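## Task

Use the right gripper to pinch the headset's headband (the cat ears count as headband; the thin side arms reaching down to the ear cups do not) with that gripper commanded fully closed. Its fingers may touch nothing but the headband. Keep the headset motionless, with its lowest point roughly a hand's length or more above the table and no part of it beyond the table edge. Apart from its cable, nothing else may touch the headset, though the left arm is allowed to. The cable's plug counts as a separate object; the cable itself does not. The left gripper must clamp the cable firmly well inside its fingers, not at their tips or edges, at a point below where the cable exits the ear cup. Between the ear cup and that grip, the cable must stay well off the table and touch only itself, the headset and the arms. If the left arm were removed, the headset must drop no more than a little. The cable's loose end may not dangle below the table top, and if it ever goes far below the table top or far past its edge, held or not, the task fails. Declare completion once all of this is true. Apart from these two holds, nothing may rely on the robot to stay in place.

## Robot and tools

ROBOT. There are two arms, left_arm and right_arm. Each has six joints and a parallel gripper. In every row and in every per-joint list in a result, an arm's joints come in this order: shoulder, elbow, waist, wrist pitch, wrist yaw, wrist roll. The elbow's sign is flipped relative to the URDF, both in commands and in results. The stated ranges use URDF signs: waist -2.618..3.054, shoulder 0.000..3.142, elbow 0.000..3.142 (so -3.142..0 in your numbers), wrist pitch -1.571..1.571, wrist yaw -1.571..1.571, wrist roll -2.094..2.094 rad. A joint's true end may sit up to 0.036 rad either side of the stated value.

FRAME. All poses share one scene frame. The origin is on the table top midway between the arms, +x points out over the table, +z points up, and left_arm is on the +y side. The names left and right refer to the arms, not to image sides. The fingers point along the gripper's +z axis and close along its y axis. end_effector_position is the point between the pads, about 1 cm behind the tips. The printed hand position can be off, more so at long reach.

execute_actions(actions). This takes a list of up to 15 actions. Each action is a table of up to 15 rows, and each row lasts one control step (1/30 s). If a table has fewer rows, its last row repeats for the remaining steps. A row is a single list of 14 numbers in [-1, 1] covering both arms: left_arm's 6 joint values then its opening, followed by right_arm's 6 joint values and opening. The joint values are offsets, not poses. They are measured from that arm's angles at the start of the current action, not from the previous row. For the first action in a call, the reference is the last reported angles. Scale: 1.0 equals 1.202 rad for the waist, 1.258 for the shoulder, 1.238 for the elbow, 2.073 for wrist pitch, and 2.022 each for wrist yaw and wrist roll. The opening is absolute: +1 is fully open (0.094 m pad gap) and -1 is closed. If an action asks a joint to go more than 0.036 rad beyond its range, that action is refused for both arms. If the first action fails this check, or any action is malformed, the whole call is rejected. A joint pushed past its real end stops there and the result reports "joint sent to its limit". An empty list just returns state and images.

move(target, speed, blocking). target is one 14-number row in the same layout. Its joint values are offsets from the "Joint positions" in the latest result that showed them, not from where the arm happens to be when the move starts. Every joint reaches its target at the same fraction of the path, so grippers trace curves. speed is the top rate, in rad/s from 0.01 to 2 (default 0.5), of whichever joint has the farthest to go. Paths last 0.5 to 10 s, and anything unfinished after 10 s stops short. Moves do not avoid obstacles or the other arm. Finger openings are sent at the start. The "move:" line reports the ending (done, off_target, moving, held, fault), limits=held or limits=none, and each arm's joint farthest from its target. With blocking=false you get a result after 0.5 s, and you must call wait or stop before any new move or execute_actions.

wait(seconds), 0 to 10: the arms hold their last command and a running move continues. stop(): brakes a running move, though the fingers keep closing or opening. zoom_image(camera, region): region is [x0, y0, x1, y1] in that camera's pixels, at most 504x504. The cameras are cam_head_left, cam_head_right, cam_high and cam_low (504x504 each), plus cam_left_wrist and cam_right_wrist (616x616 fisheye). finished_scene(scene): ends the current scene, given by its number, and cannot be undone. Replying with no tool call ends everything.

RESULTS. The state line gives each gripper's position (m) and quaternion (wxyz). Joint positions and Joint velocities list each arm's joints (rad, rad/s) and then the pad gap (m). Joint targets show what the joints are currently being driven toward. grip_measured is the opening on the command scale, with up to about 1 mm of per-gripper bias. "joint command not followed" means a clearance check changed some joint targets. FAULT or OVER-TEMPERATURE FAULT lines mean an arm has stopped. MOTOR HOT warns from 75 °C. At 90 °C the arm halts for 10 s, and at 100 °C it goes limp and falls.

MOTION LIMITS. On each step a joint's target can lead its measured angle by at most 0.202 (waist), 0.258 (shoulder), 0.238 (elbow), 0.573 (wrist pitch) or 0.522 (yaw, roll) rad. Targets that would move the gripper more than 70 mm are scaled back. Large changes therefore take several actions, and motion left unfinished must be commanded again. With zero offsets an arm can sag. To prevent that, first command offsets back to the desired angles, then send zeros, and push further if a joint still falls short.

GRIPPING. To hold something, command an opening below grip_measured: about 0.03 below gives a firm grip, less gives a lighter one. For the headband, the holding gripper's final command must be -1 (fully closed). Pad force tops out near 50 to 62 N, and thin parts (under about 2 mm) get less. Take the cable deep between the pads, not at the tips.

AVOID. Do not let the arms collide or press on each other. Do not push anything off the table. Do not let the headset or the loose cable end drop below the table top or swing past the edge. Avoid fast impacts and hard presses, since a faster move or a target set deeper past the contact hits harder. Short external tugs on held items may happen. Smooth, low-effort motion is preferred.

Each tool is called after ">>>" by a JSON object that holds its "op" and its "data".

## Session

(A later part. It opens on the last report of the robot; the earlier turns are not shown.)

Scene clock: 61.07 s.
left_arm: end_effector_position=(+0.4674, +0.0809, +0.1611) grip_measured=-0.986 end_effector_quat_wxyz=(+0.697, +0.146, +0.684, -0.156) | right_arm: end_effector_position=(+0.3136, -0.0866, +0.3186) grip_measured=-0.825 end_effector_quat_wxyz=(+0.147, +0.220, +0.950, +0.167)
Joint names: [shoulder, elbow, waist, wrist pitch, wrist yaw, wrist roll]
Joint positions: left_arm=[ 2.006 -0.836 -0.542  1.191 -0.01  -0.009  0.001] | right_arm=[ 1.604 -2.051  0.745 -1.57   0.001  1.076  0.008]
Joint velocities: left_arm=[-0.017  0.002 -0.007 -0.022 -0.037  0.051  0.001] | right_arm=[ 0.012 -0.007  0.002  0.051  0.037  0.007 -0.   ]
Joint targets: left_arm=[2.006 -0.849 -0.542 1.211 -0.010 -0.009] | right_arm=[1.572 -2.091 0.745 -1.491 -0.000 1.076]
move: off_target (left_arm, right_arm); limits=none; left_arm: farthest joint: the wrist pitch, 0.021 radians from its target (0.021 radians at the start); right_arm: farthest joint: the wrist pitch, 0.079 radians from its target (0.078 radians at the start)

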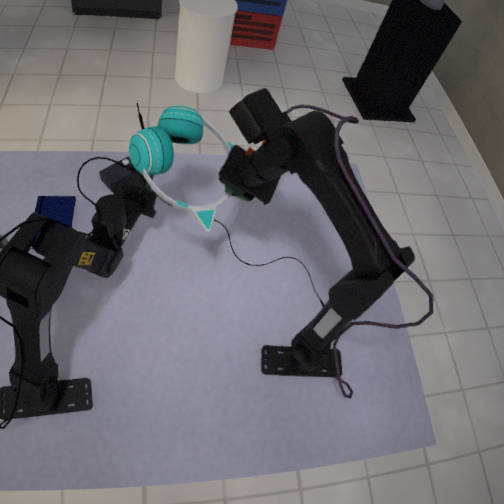

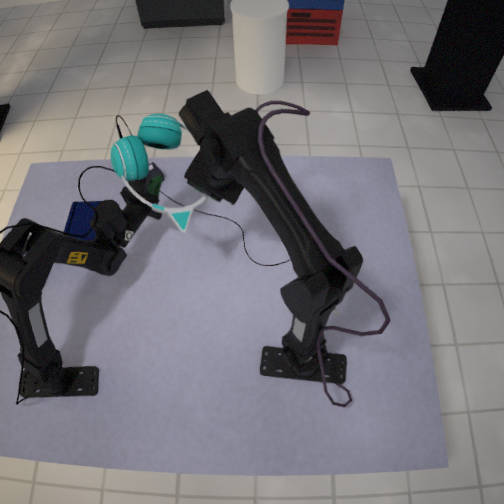

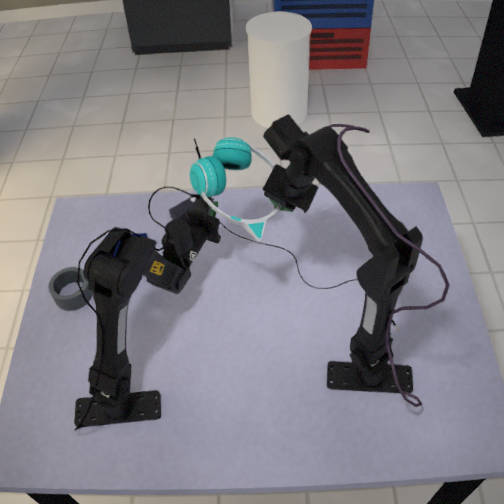

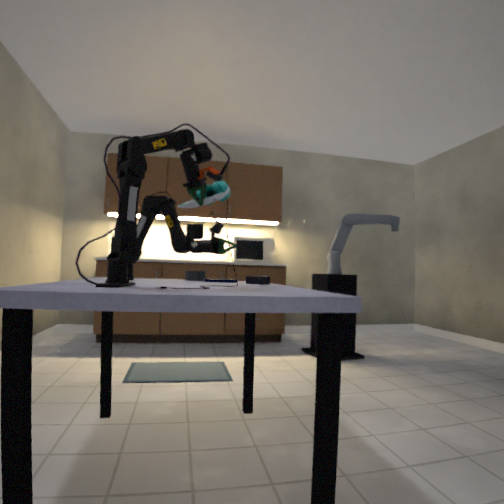

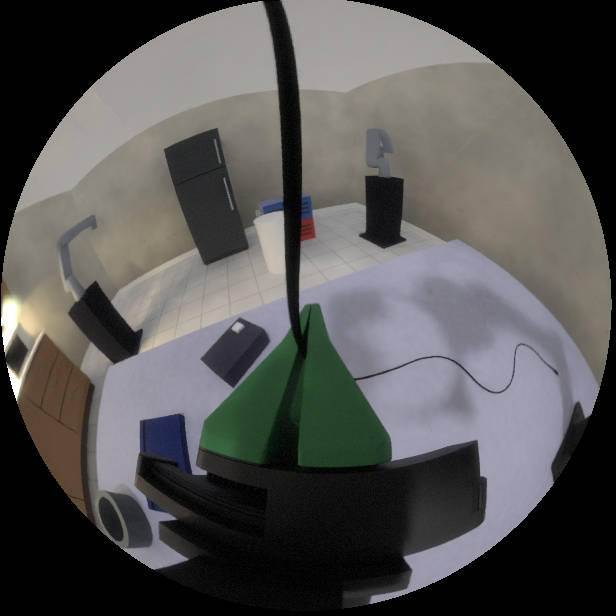

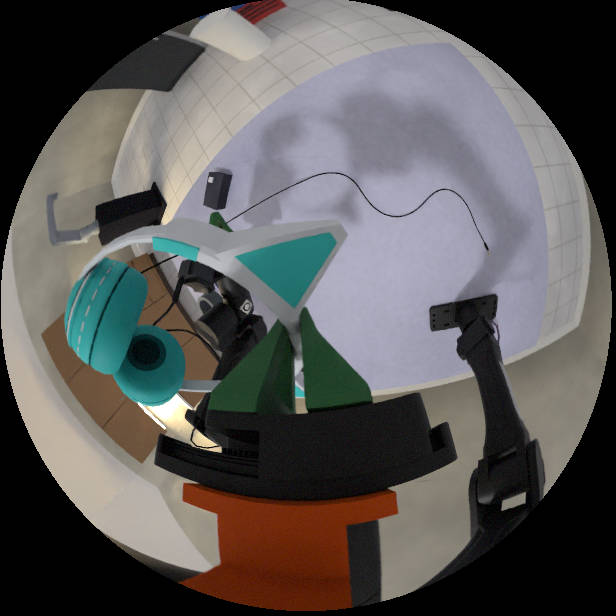

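>>> {"op": "move", "data": {"target": [0,0.07,0,0.05,0,0,0.2,-0.025,-0.03,0,0.038,0,0,-1], "speed": 0.15}}

>>> {"op": "move", "data": {"target": [0,-0.01,0,0.01,0,0,-1,-0.025,-0.03,0,0.038,0,0,-1]}}

Scene clock: 65.23 s.
left_arm: end_effector_position=(+0.4532, +0.0876, +0.1508) grip_measured=+0.198 end_effector_quat_wxyz=(+0.698, +0.146, +0.684, -0.156) | right_arm: end_effector_position=(+0.3137, -0.0867, +0.3182) grip_measured=-0.825 end_effector_quat_wxyz=(+0.147, +0.220, +0.950, +0.166)
Joint names: [shoulder, elbow, waist, wrist pitch, wrist yaw, wrist roll]
Joint positions: left_arm=[ 2.006 -0.761 -0.542  1.268 -0.01  -0.009  0.056] | right_arm=[ 1.604 -2.05   0.745 -1.569  0.001  1.076  0.008]
Joint velocities: left_arm=[-0.002 -0.002 -0.002 -0.037 -0.022  0.022  0.   ] | right_arm=[-0.002 -0.017  0.017  0.022 -0.007 -0.051 -0.   ]
Joint targets: left_arm=[2.006 -0.750 -0.542 1.294 -0.010 -0.009] | right_arm=[1.572 -2.088 0.745 -1.491 0.000 1.076]
move: off_target (left_arm, right_arm); limits=none; left_arm: farthest joint: the wrist pitch, 0.027 radians from its target (0.104 radians at the start); right_arm: farthest joint: the wrist pitch, 0.078 radians from its target (0.078 radians at the start)

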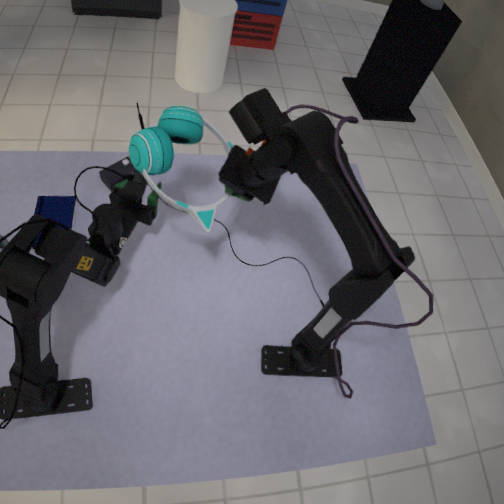

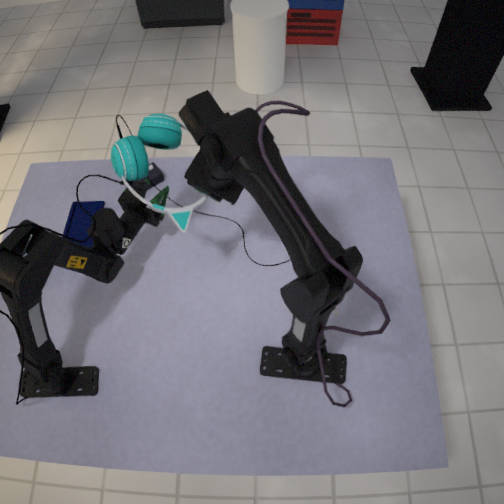

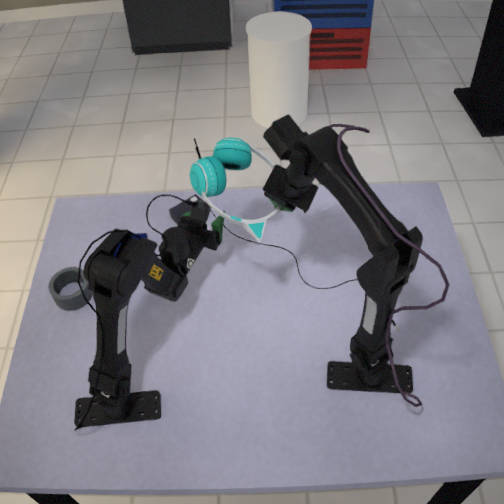

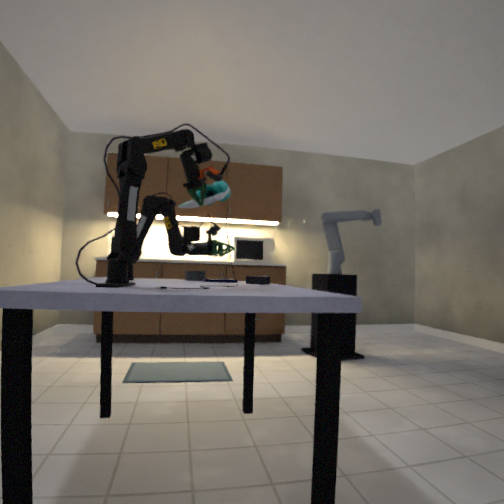

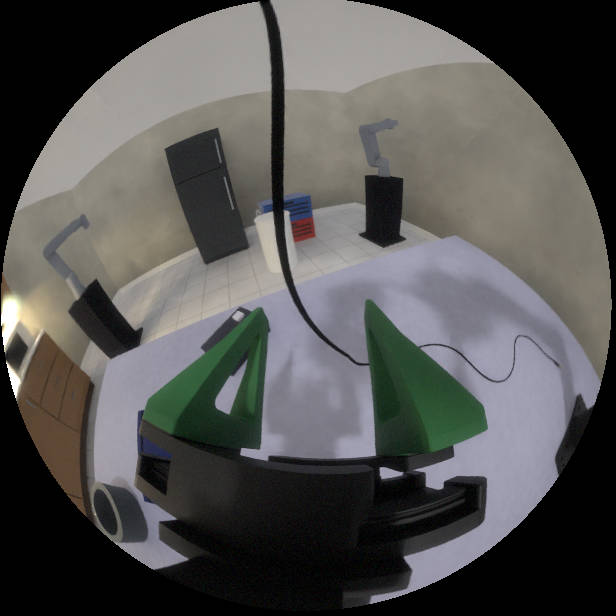

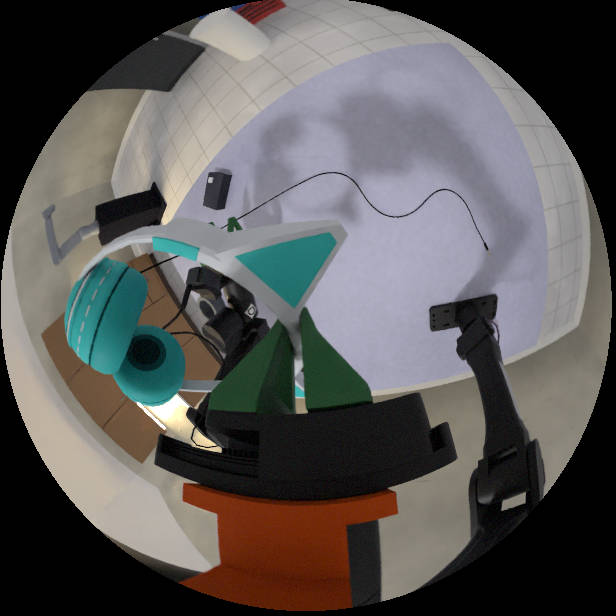

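Scene clock: 66.03 s.
left_arm: end_effector_position=(+0.4532, +0.0876, +0.1508) grip_measured=-0.975 end_effector_quat_wxyz=(+0.698, +0.146, +0.684, -0.156) | right_arm: end_effector_position=(+0.3137, -0.0869, +0.3174) grip_measured=-0.825 end_effector_quat_wxyz=(+0.147, +0.220, +0.950, +0.165)
Joint names: [shoulder, elbow, waist, wrist pitch, wrist yaw, wrist roll]
Joint positions: left_arm=[ 2.006 -0.761 -0.542  1.268 -0.01  -0.009  0.001] | right_arm=[ 1.604 -2.047  0.745 -1.569  0.003  1.076  0.008]
Joint velocities: left_arm=[ 0.002 -0.012  0.002 -0.051  0.022 -0.066 -0.   ] | right_arm=[-0.002 -0.012 -0.007 -0.051  0.007 -0.081  0.001]
Joint targets: left_arm=[2.006 -0.773 -0.542 1.289 -0.010 -0.009] | right_arm=[1.572 -2.087 0.745 -1.491 0.001 1.076]
move: off_target (left_arm, right_arm); limits=none; left_arm: farthest joint: the wrist pitch, 0.021 radians from its target (0.021 radians at the start); right_arm: farthest joint: the wrist pitch, 0.079 radians from its target (0.079 radians at the start)

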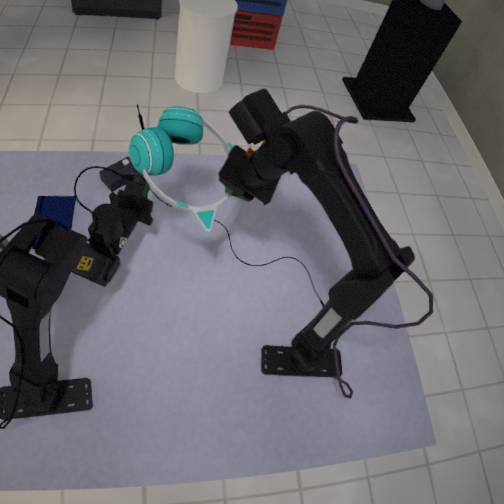

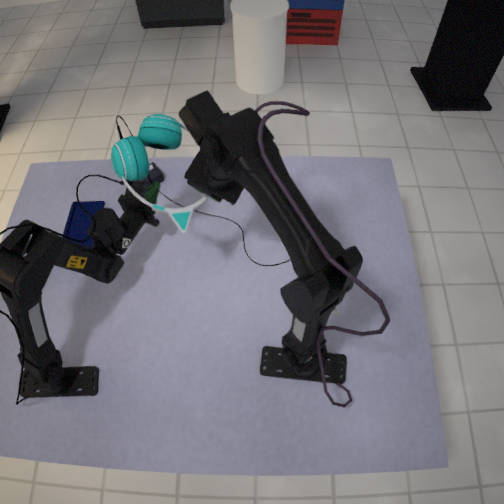

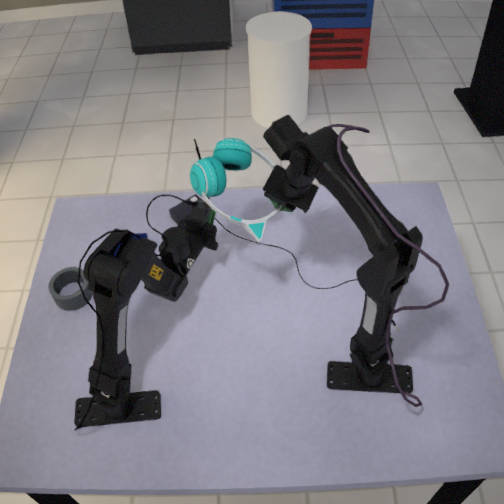

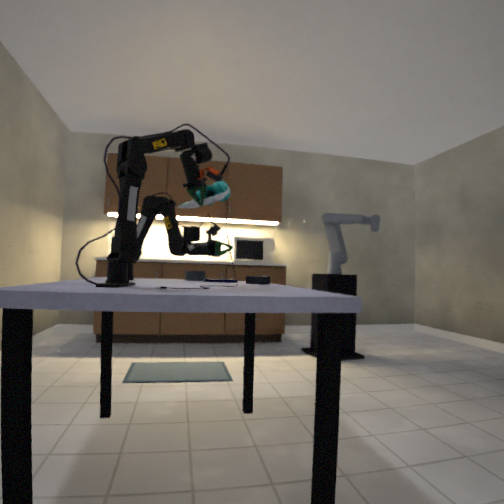

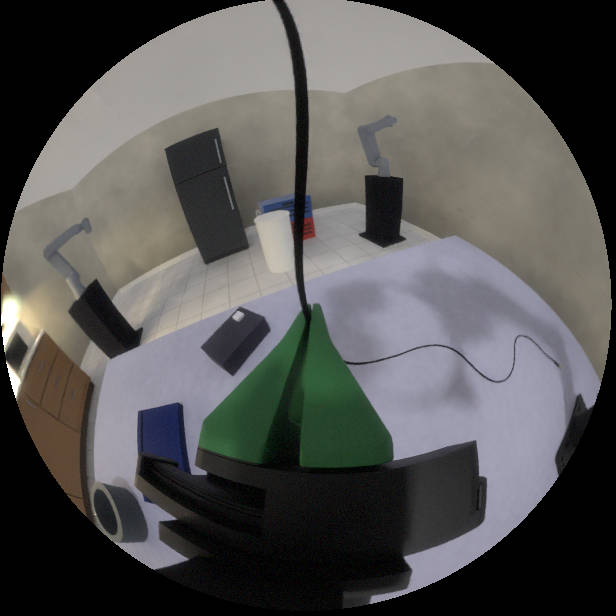

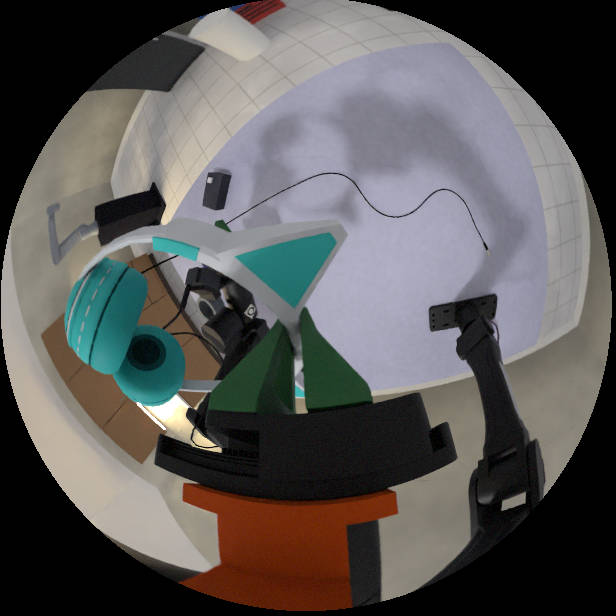

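Near tip now; go midway.

>>> {"op": "move", "data": {"target": [0,-0.05,0,-0.015,0,0,0.2,-0.025,-0.03,0,0.038,0,0,-1], "speed": 0.08}}

>>> {"op": "move", "data": {"target": [0,-0.01,0,0.01,0,0,-1,-0.025,-0.03,0,0.038,0,0,-1]}}

>>> {"op": "finished_scene", "data": {"scene": 1}}

Scene clock: 71.23 s.
left_arm: end_effector_position=(+0.4597, +0.0846, +0.1582) grip_measured=+0.198 end_effector_quat_wxyz=(+0.702, +0.145, +0.680, -0.157) | right_arm: end_effector_position=(+0.3138, -0.0871, +0.3167) grip_measured=-0.825 end_effector_quat_wxyz=(+0.147, +0.220, +0.950, +0.164)
Joint names: [shoulder, elbow, waist, wrist pitch, wrist yaw, wrist roll]
Joint positions: left_arm=[ 2.006 -0.795 -0.542  1.244 -0.01  -0.009  0.056] | right_arm=[ 1.604 -2.044  0.745 -1.569  0.004  1.076  0.008]
Joint velocities: left_arm=[-0.017  0.007 -0.012 -0.051 -0.037 -0.081 -0.001] | right_arm=[ 0.002 -0.007  0.007  0.037  0.051  0.022  0.001]
Joint targets: left_arm=[2.006 -0.822 -0.542 1.237 -0.010 -0.009] | right_arm=[1.572 -2.084 0.745 -1.490 0.003 1.076]
move: off_target (left_arm, right_arm); limits=none; left_arm: farthest joint: the elbow, 0.028 radians from its target (0.062 radians at the start); right_arm: farthest joint: the wrist pitch, 0.078 radians from its target (0.079 radians at the start)

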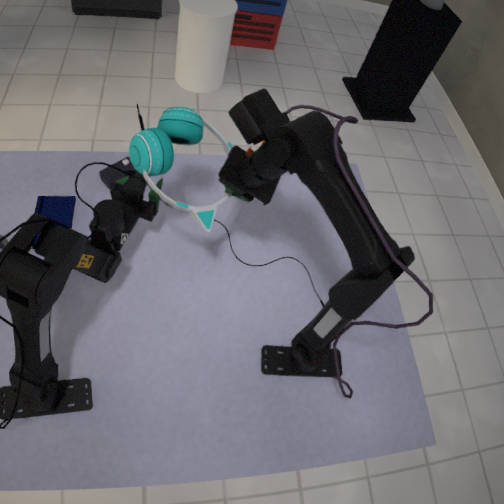

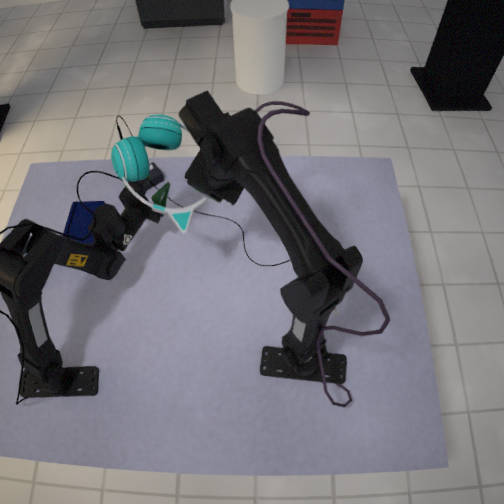

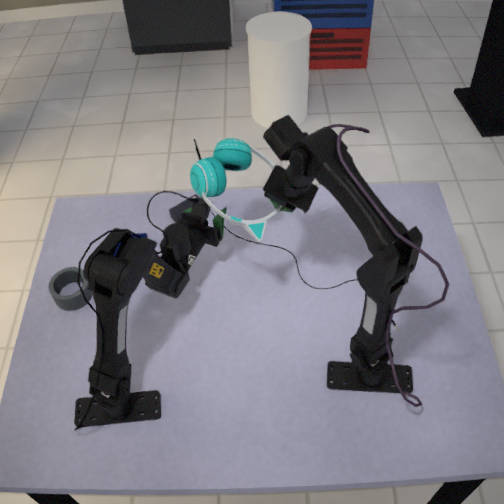

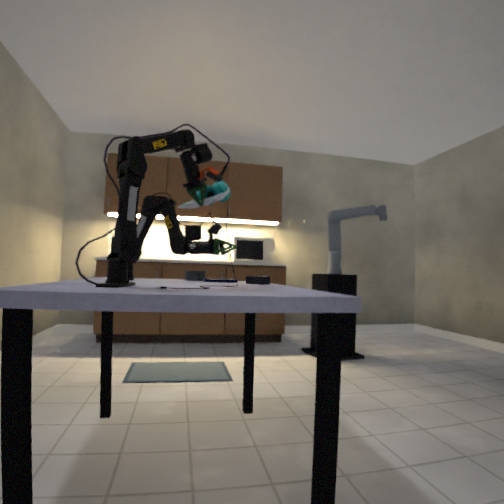

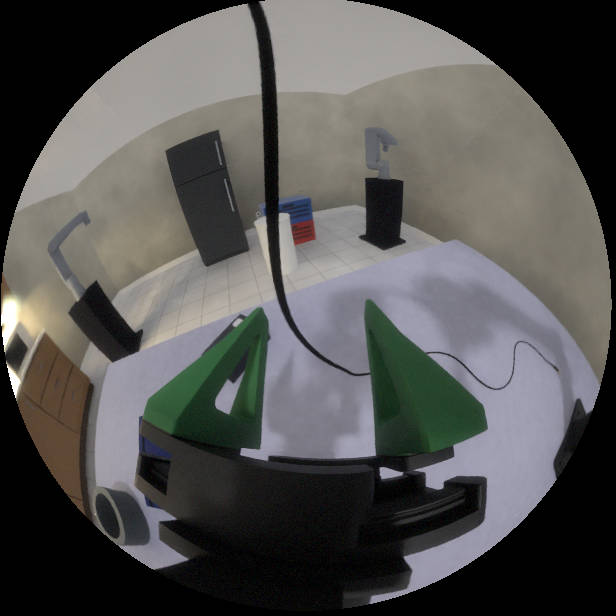

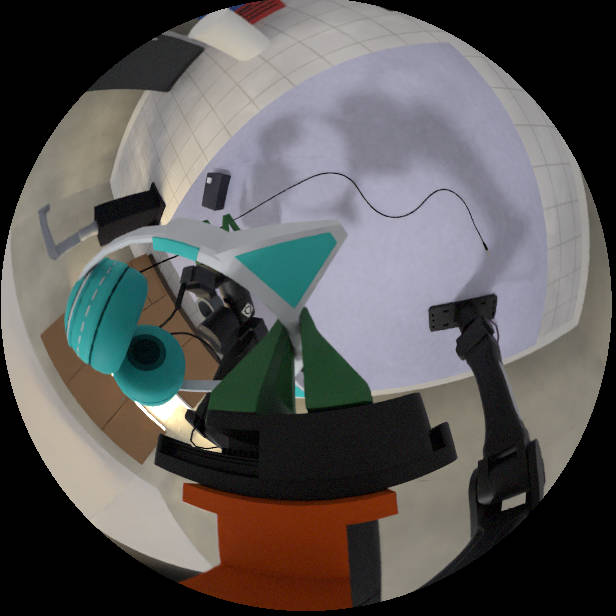

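Scene clock: 72.07 s.
left_arm: end_effector_position=(+0.4597, +0.0846, +0.1582) grip_measured=-0.982 end_effector_quat_wxyz=(+0.702, +0.145, +0.680, -0.157) | right_arm: end_effector_position=(+0.3139, -0.0873, +0.3161) grip_measured=-0.825 end_effector_quat_wxyz=(+0.146, +0.220, +0.951, +0.163)
Joint names: [shoulder, elbow, waist, wrist pitch, wrist yaw, wrist roll]
Joint positions: left_arm=[ 2.006 -0.795 -0.542  1.244 -0.01  -0.009  0.001] | right_arm=[ 1.604 -2.042  0.745 -1.568  0.005  1.075  0.008]
Joint velocities: left_arm=[-0.007 -0.007  0.002 -0.066 -0.066 -0.066 -0.001] | right_arm=[-0.002  0.012  0.007  0.022 -0.022  0.007 -0.   ]
Joint targets: left_arm=[2.006 -0.807 -0.542 1.265 -0.010 -0.009] | right_arm=[1.572 -2.082 0.745 -1.490 0.004 1.076]
move: off_target (right_arm); limits=none; left_arm: farthest joint: the wrist pitch, 0.020 radians from its target (0.020 radians at the start); right_arm: farthest joint: the wrist pitch, 0.078 radians from its target (0.078 radians at the start)

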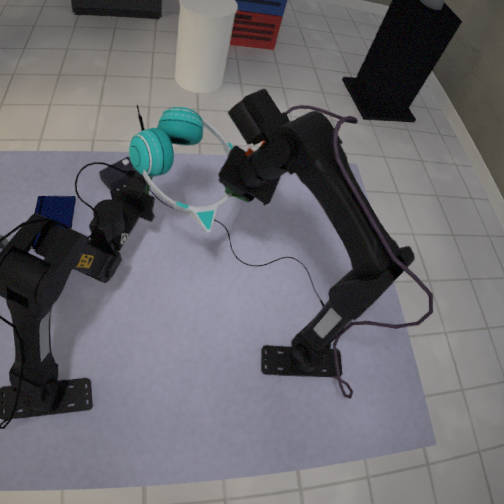

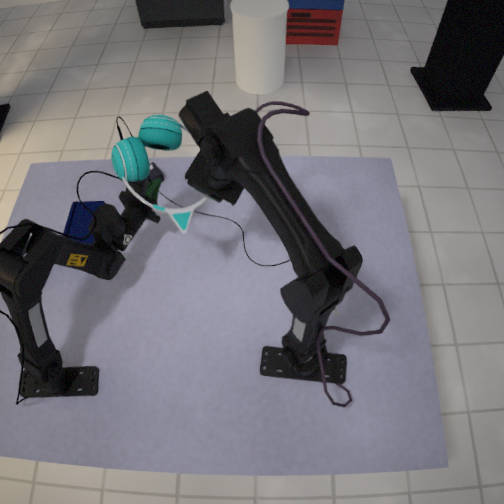

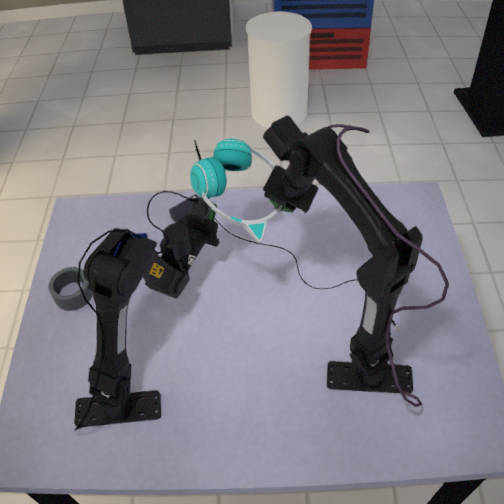

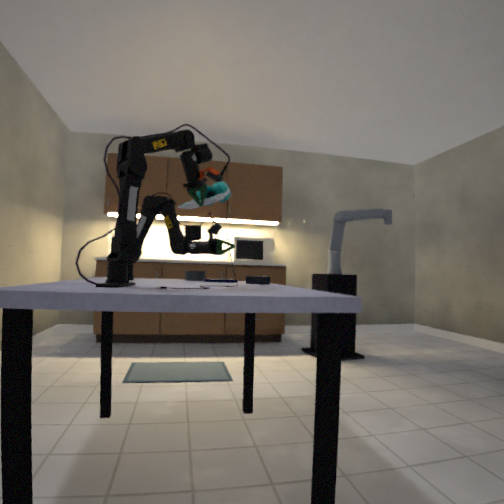

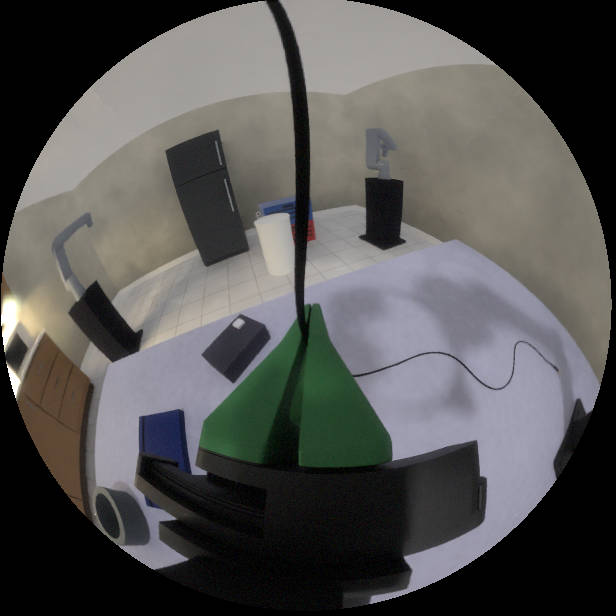

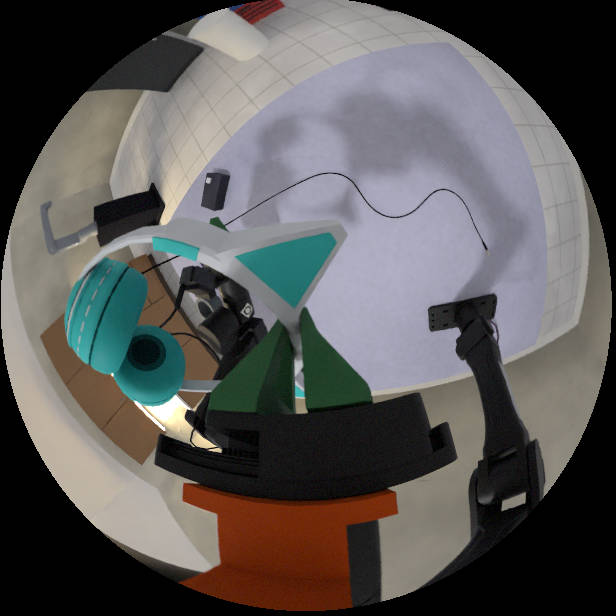

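The scene is finished: the task was done.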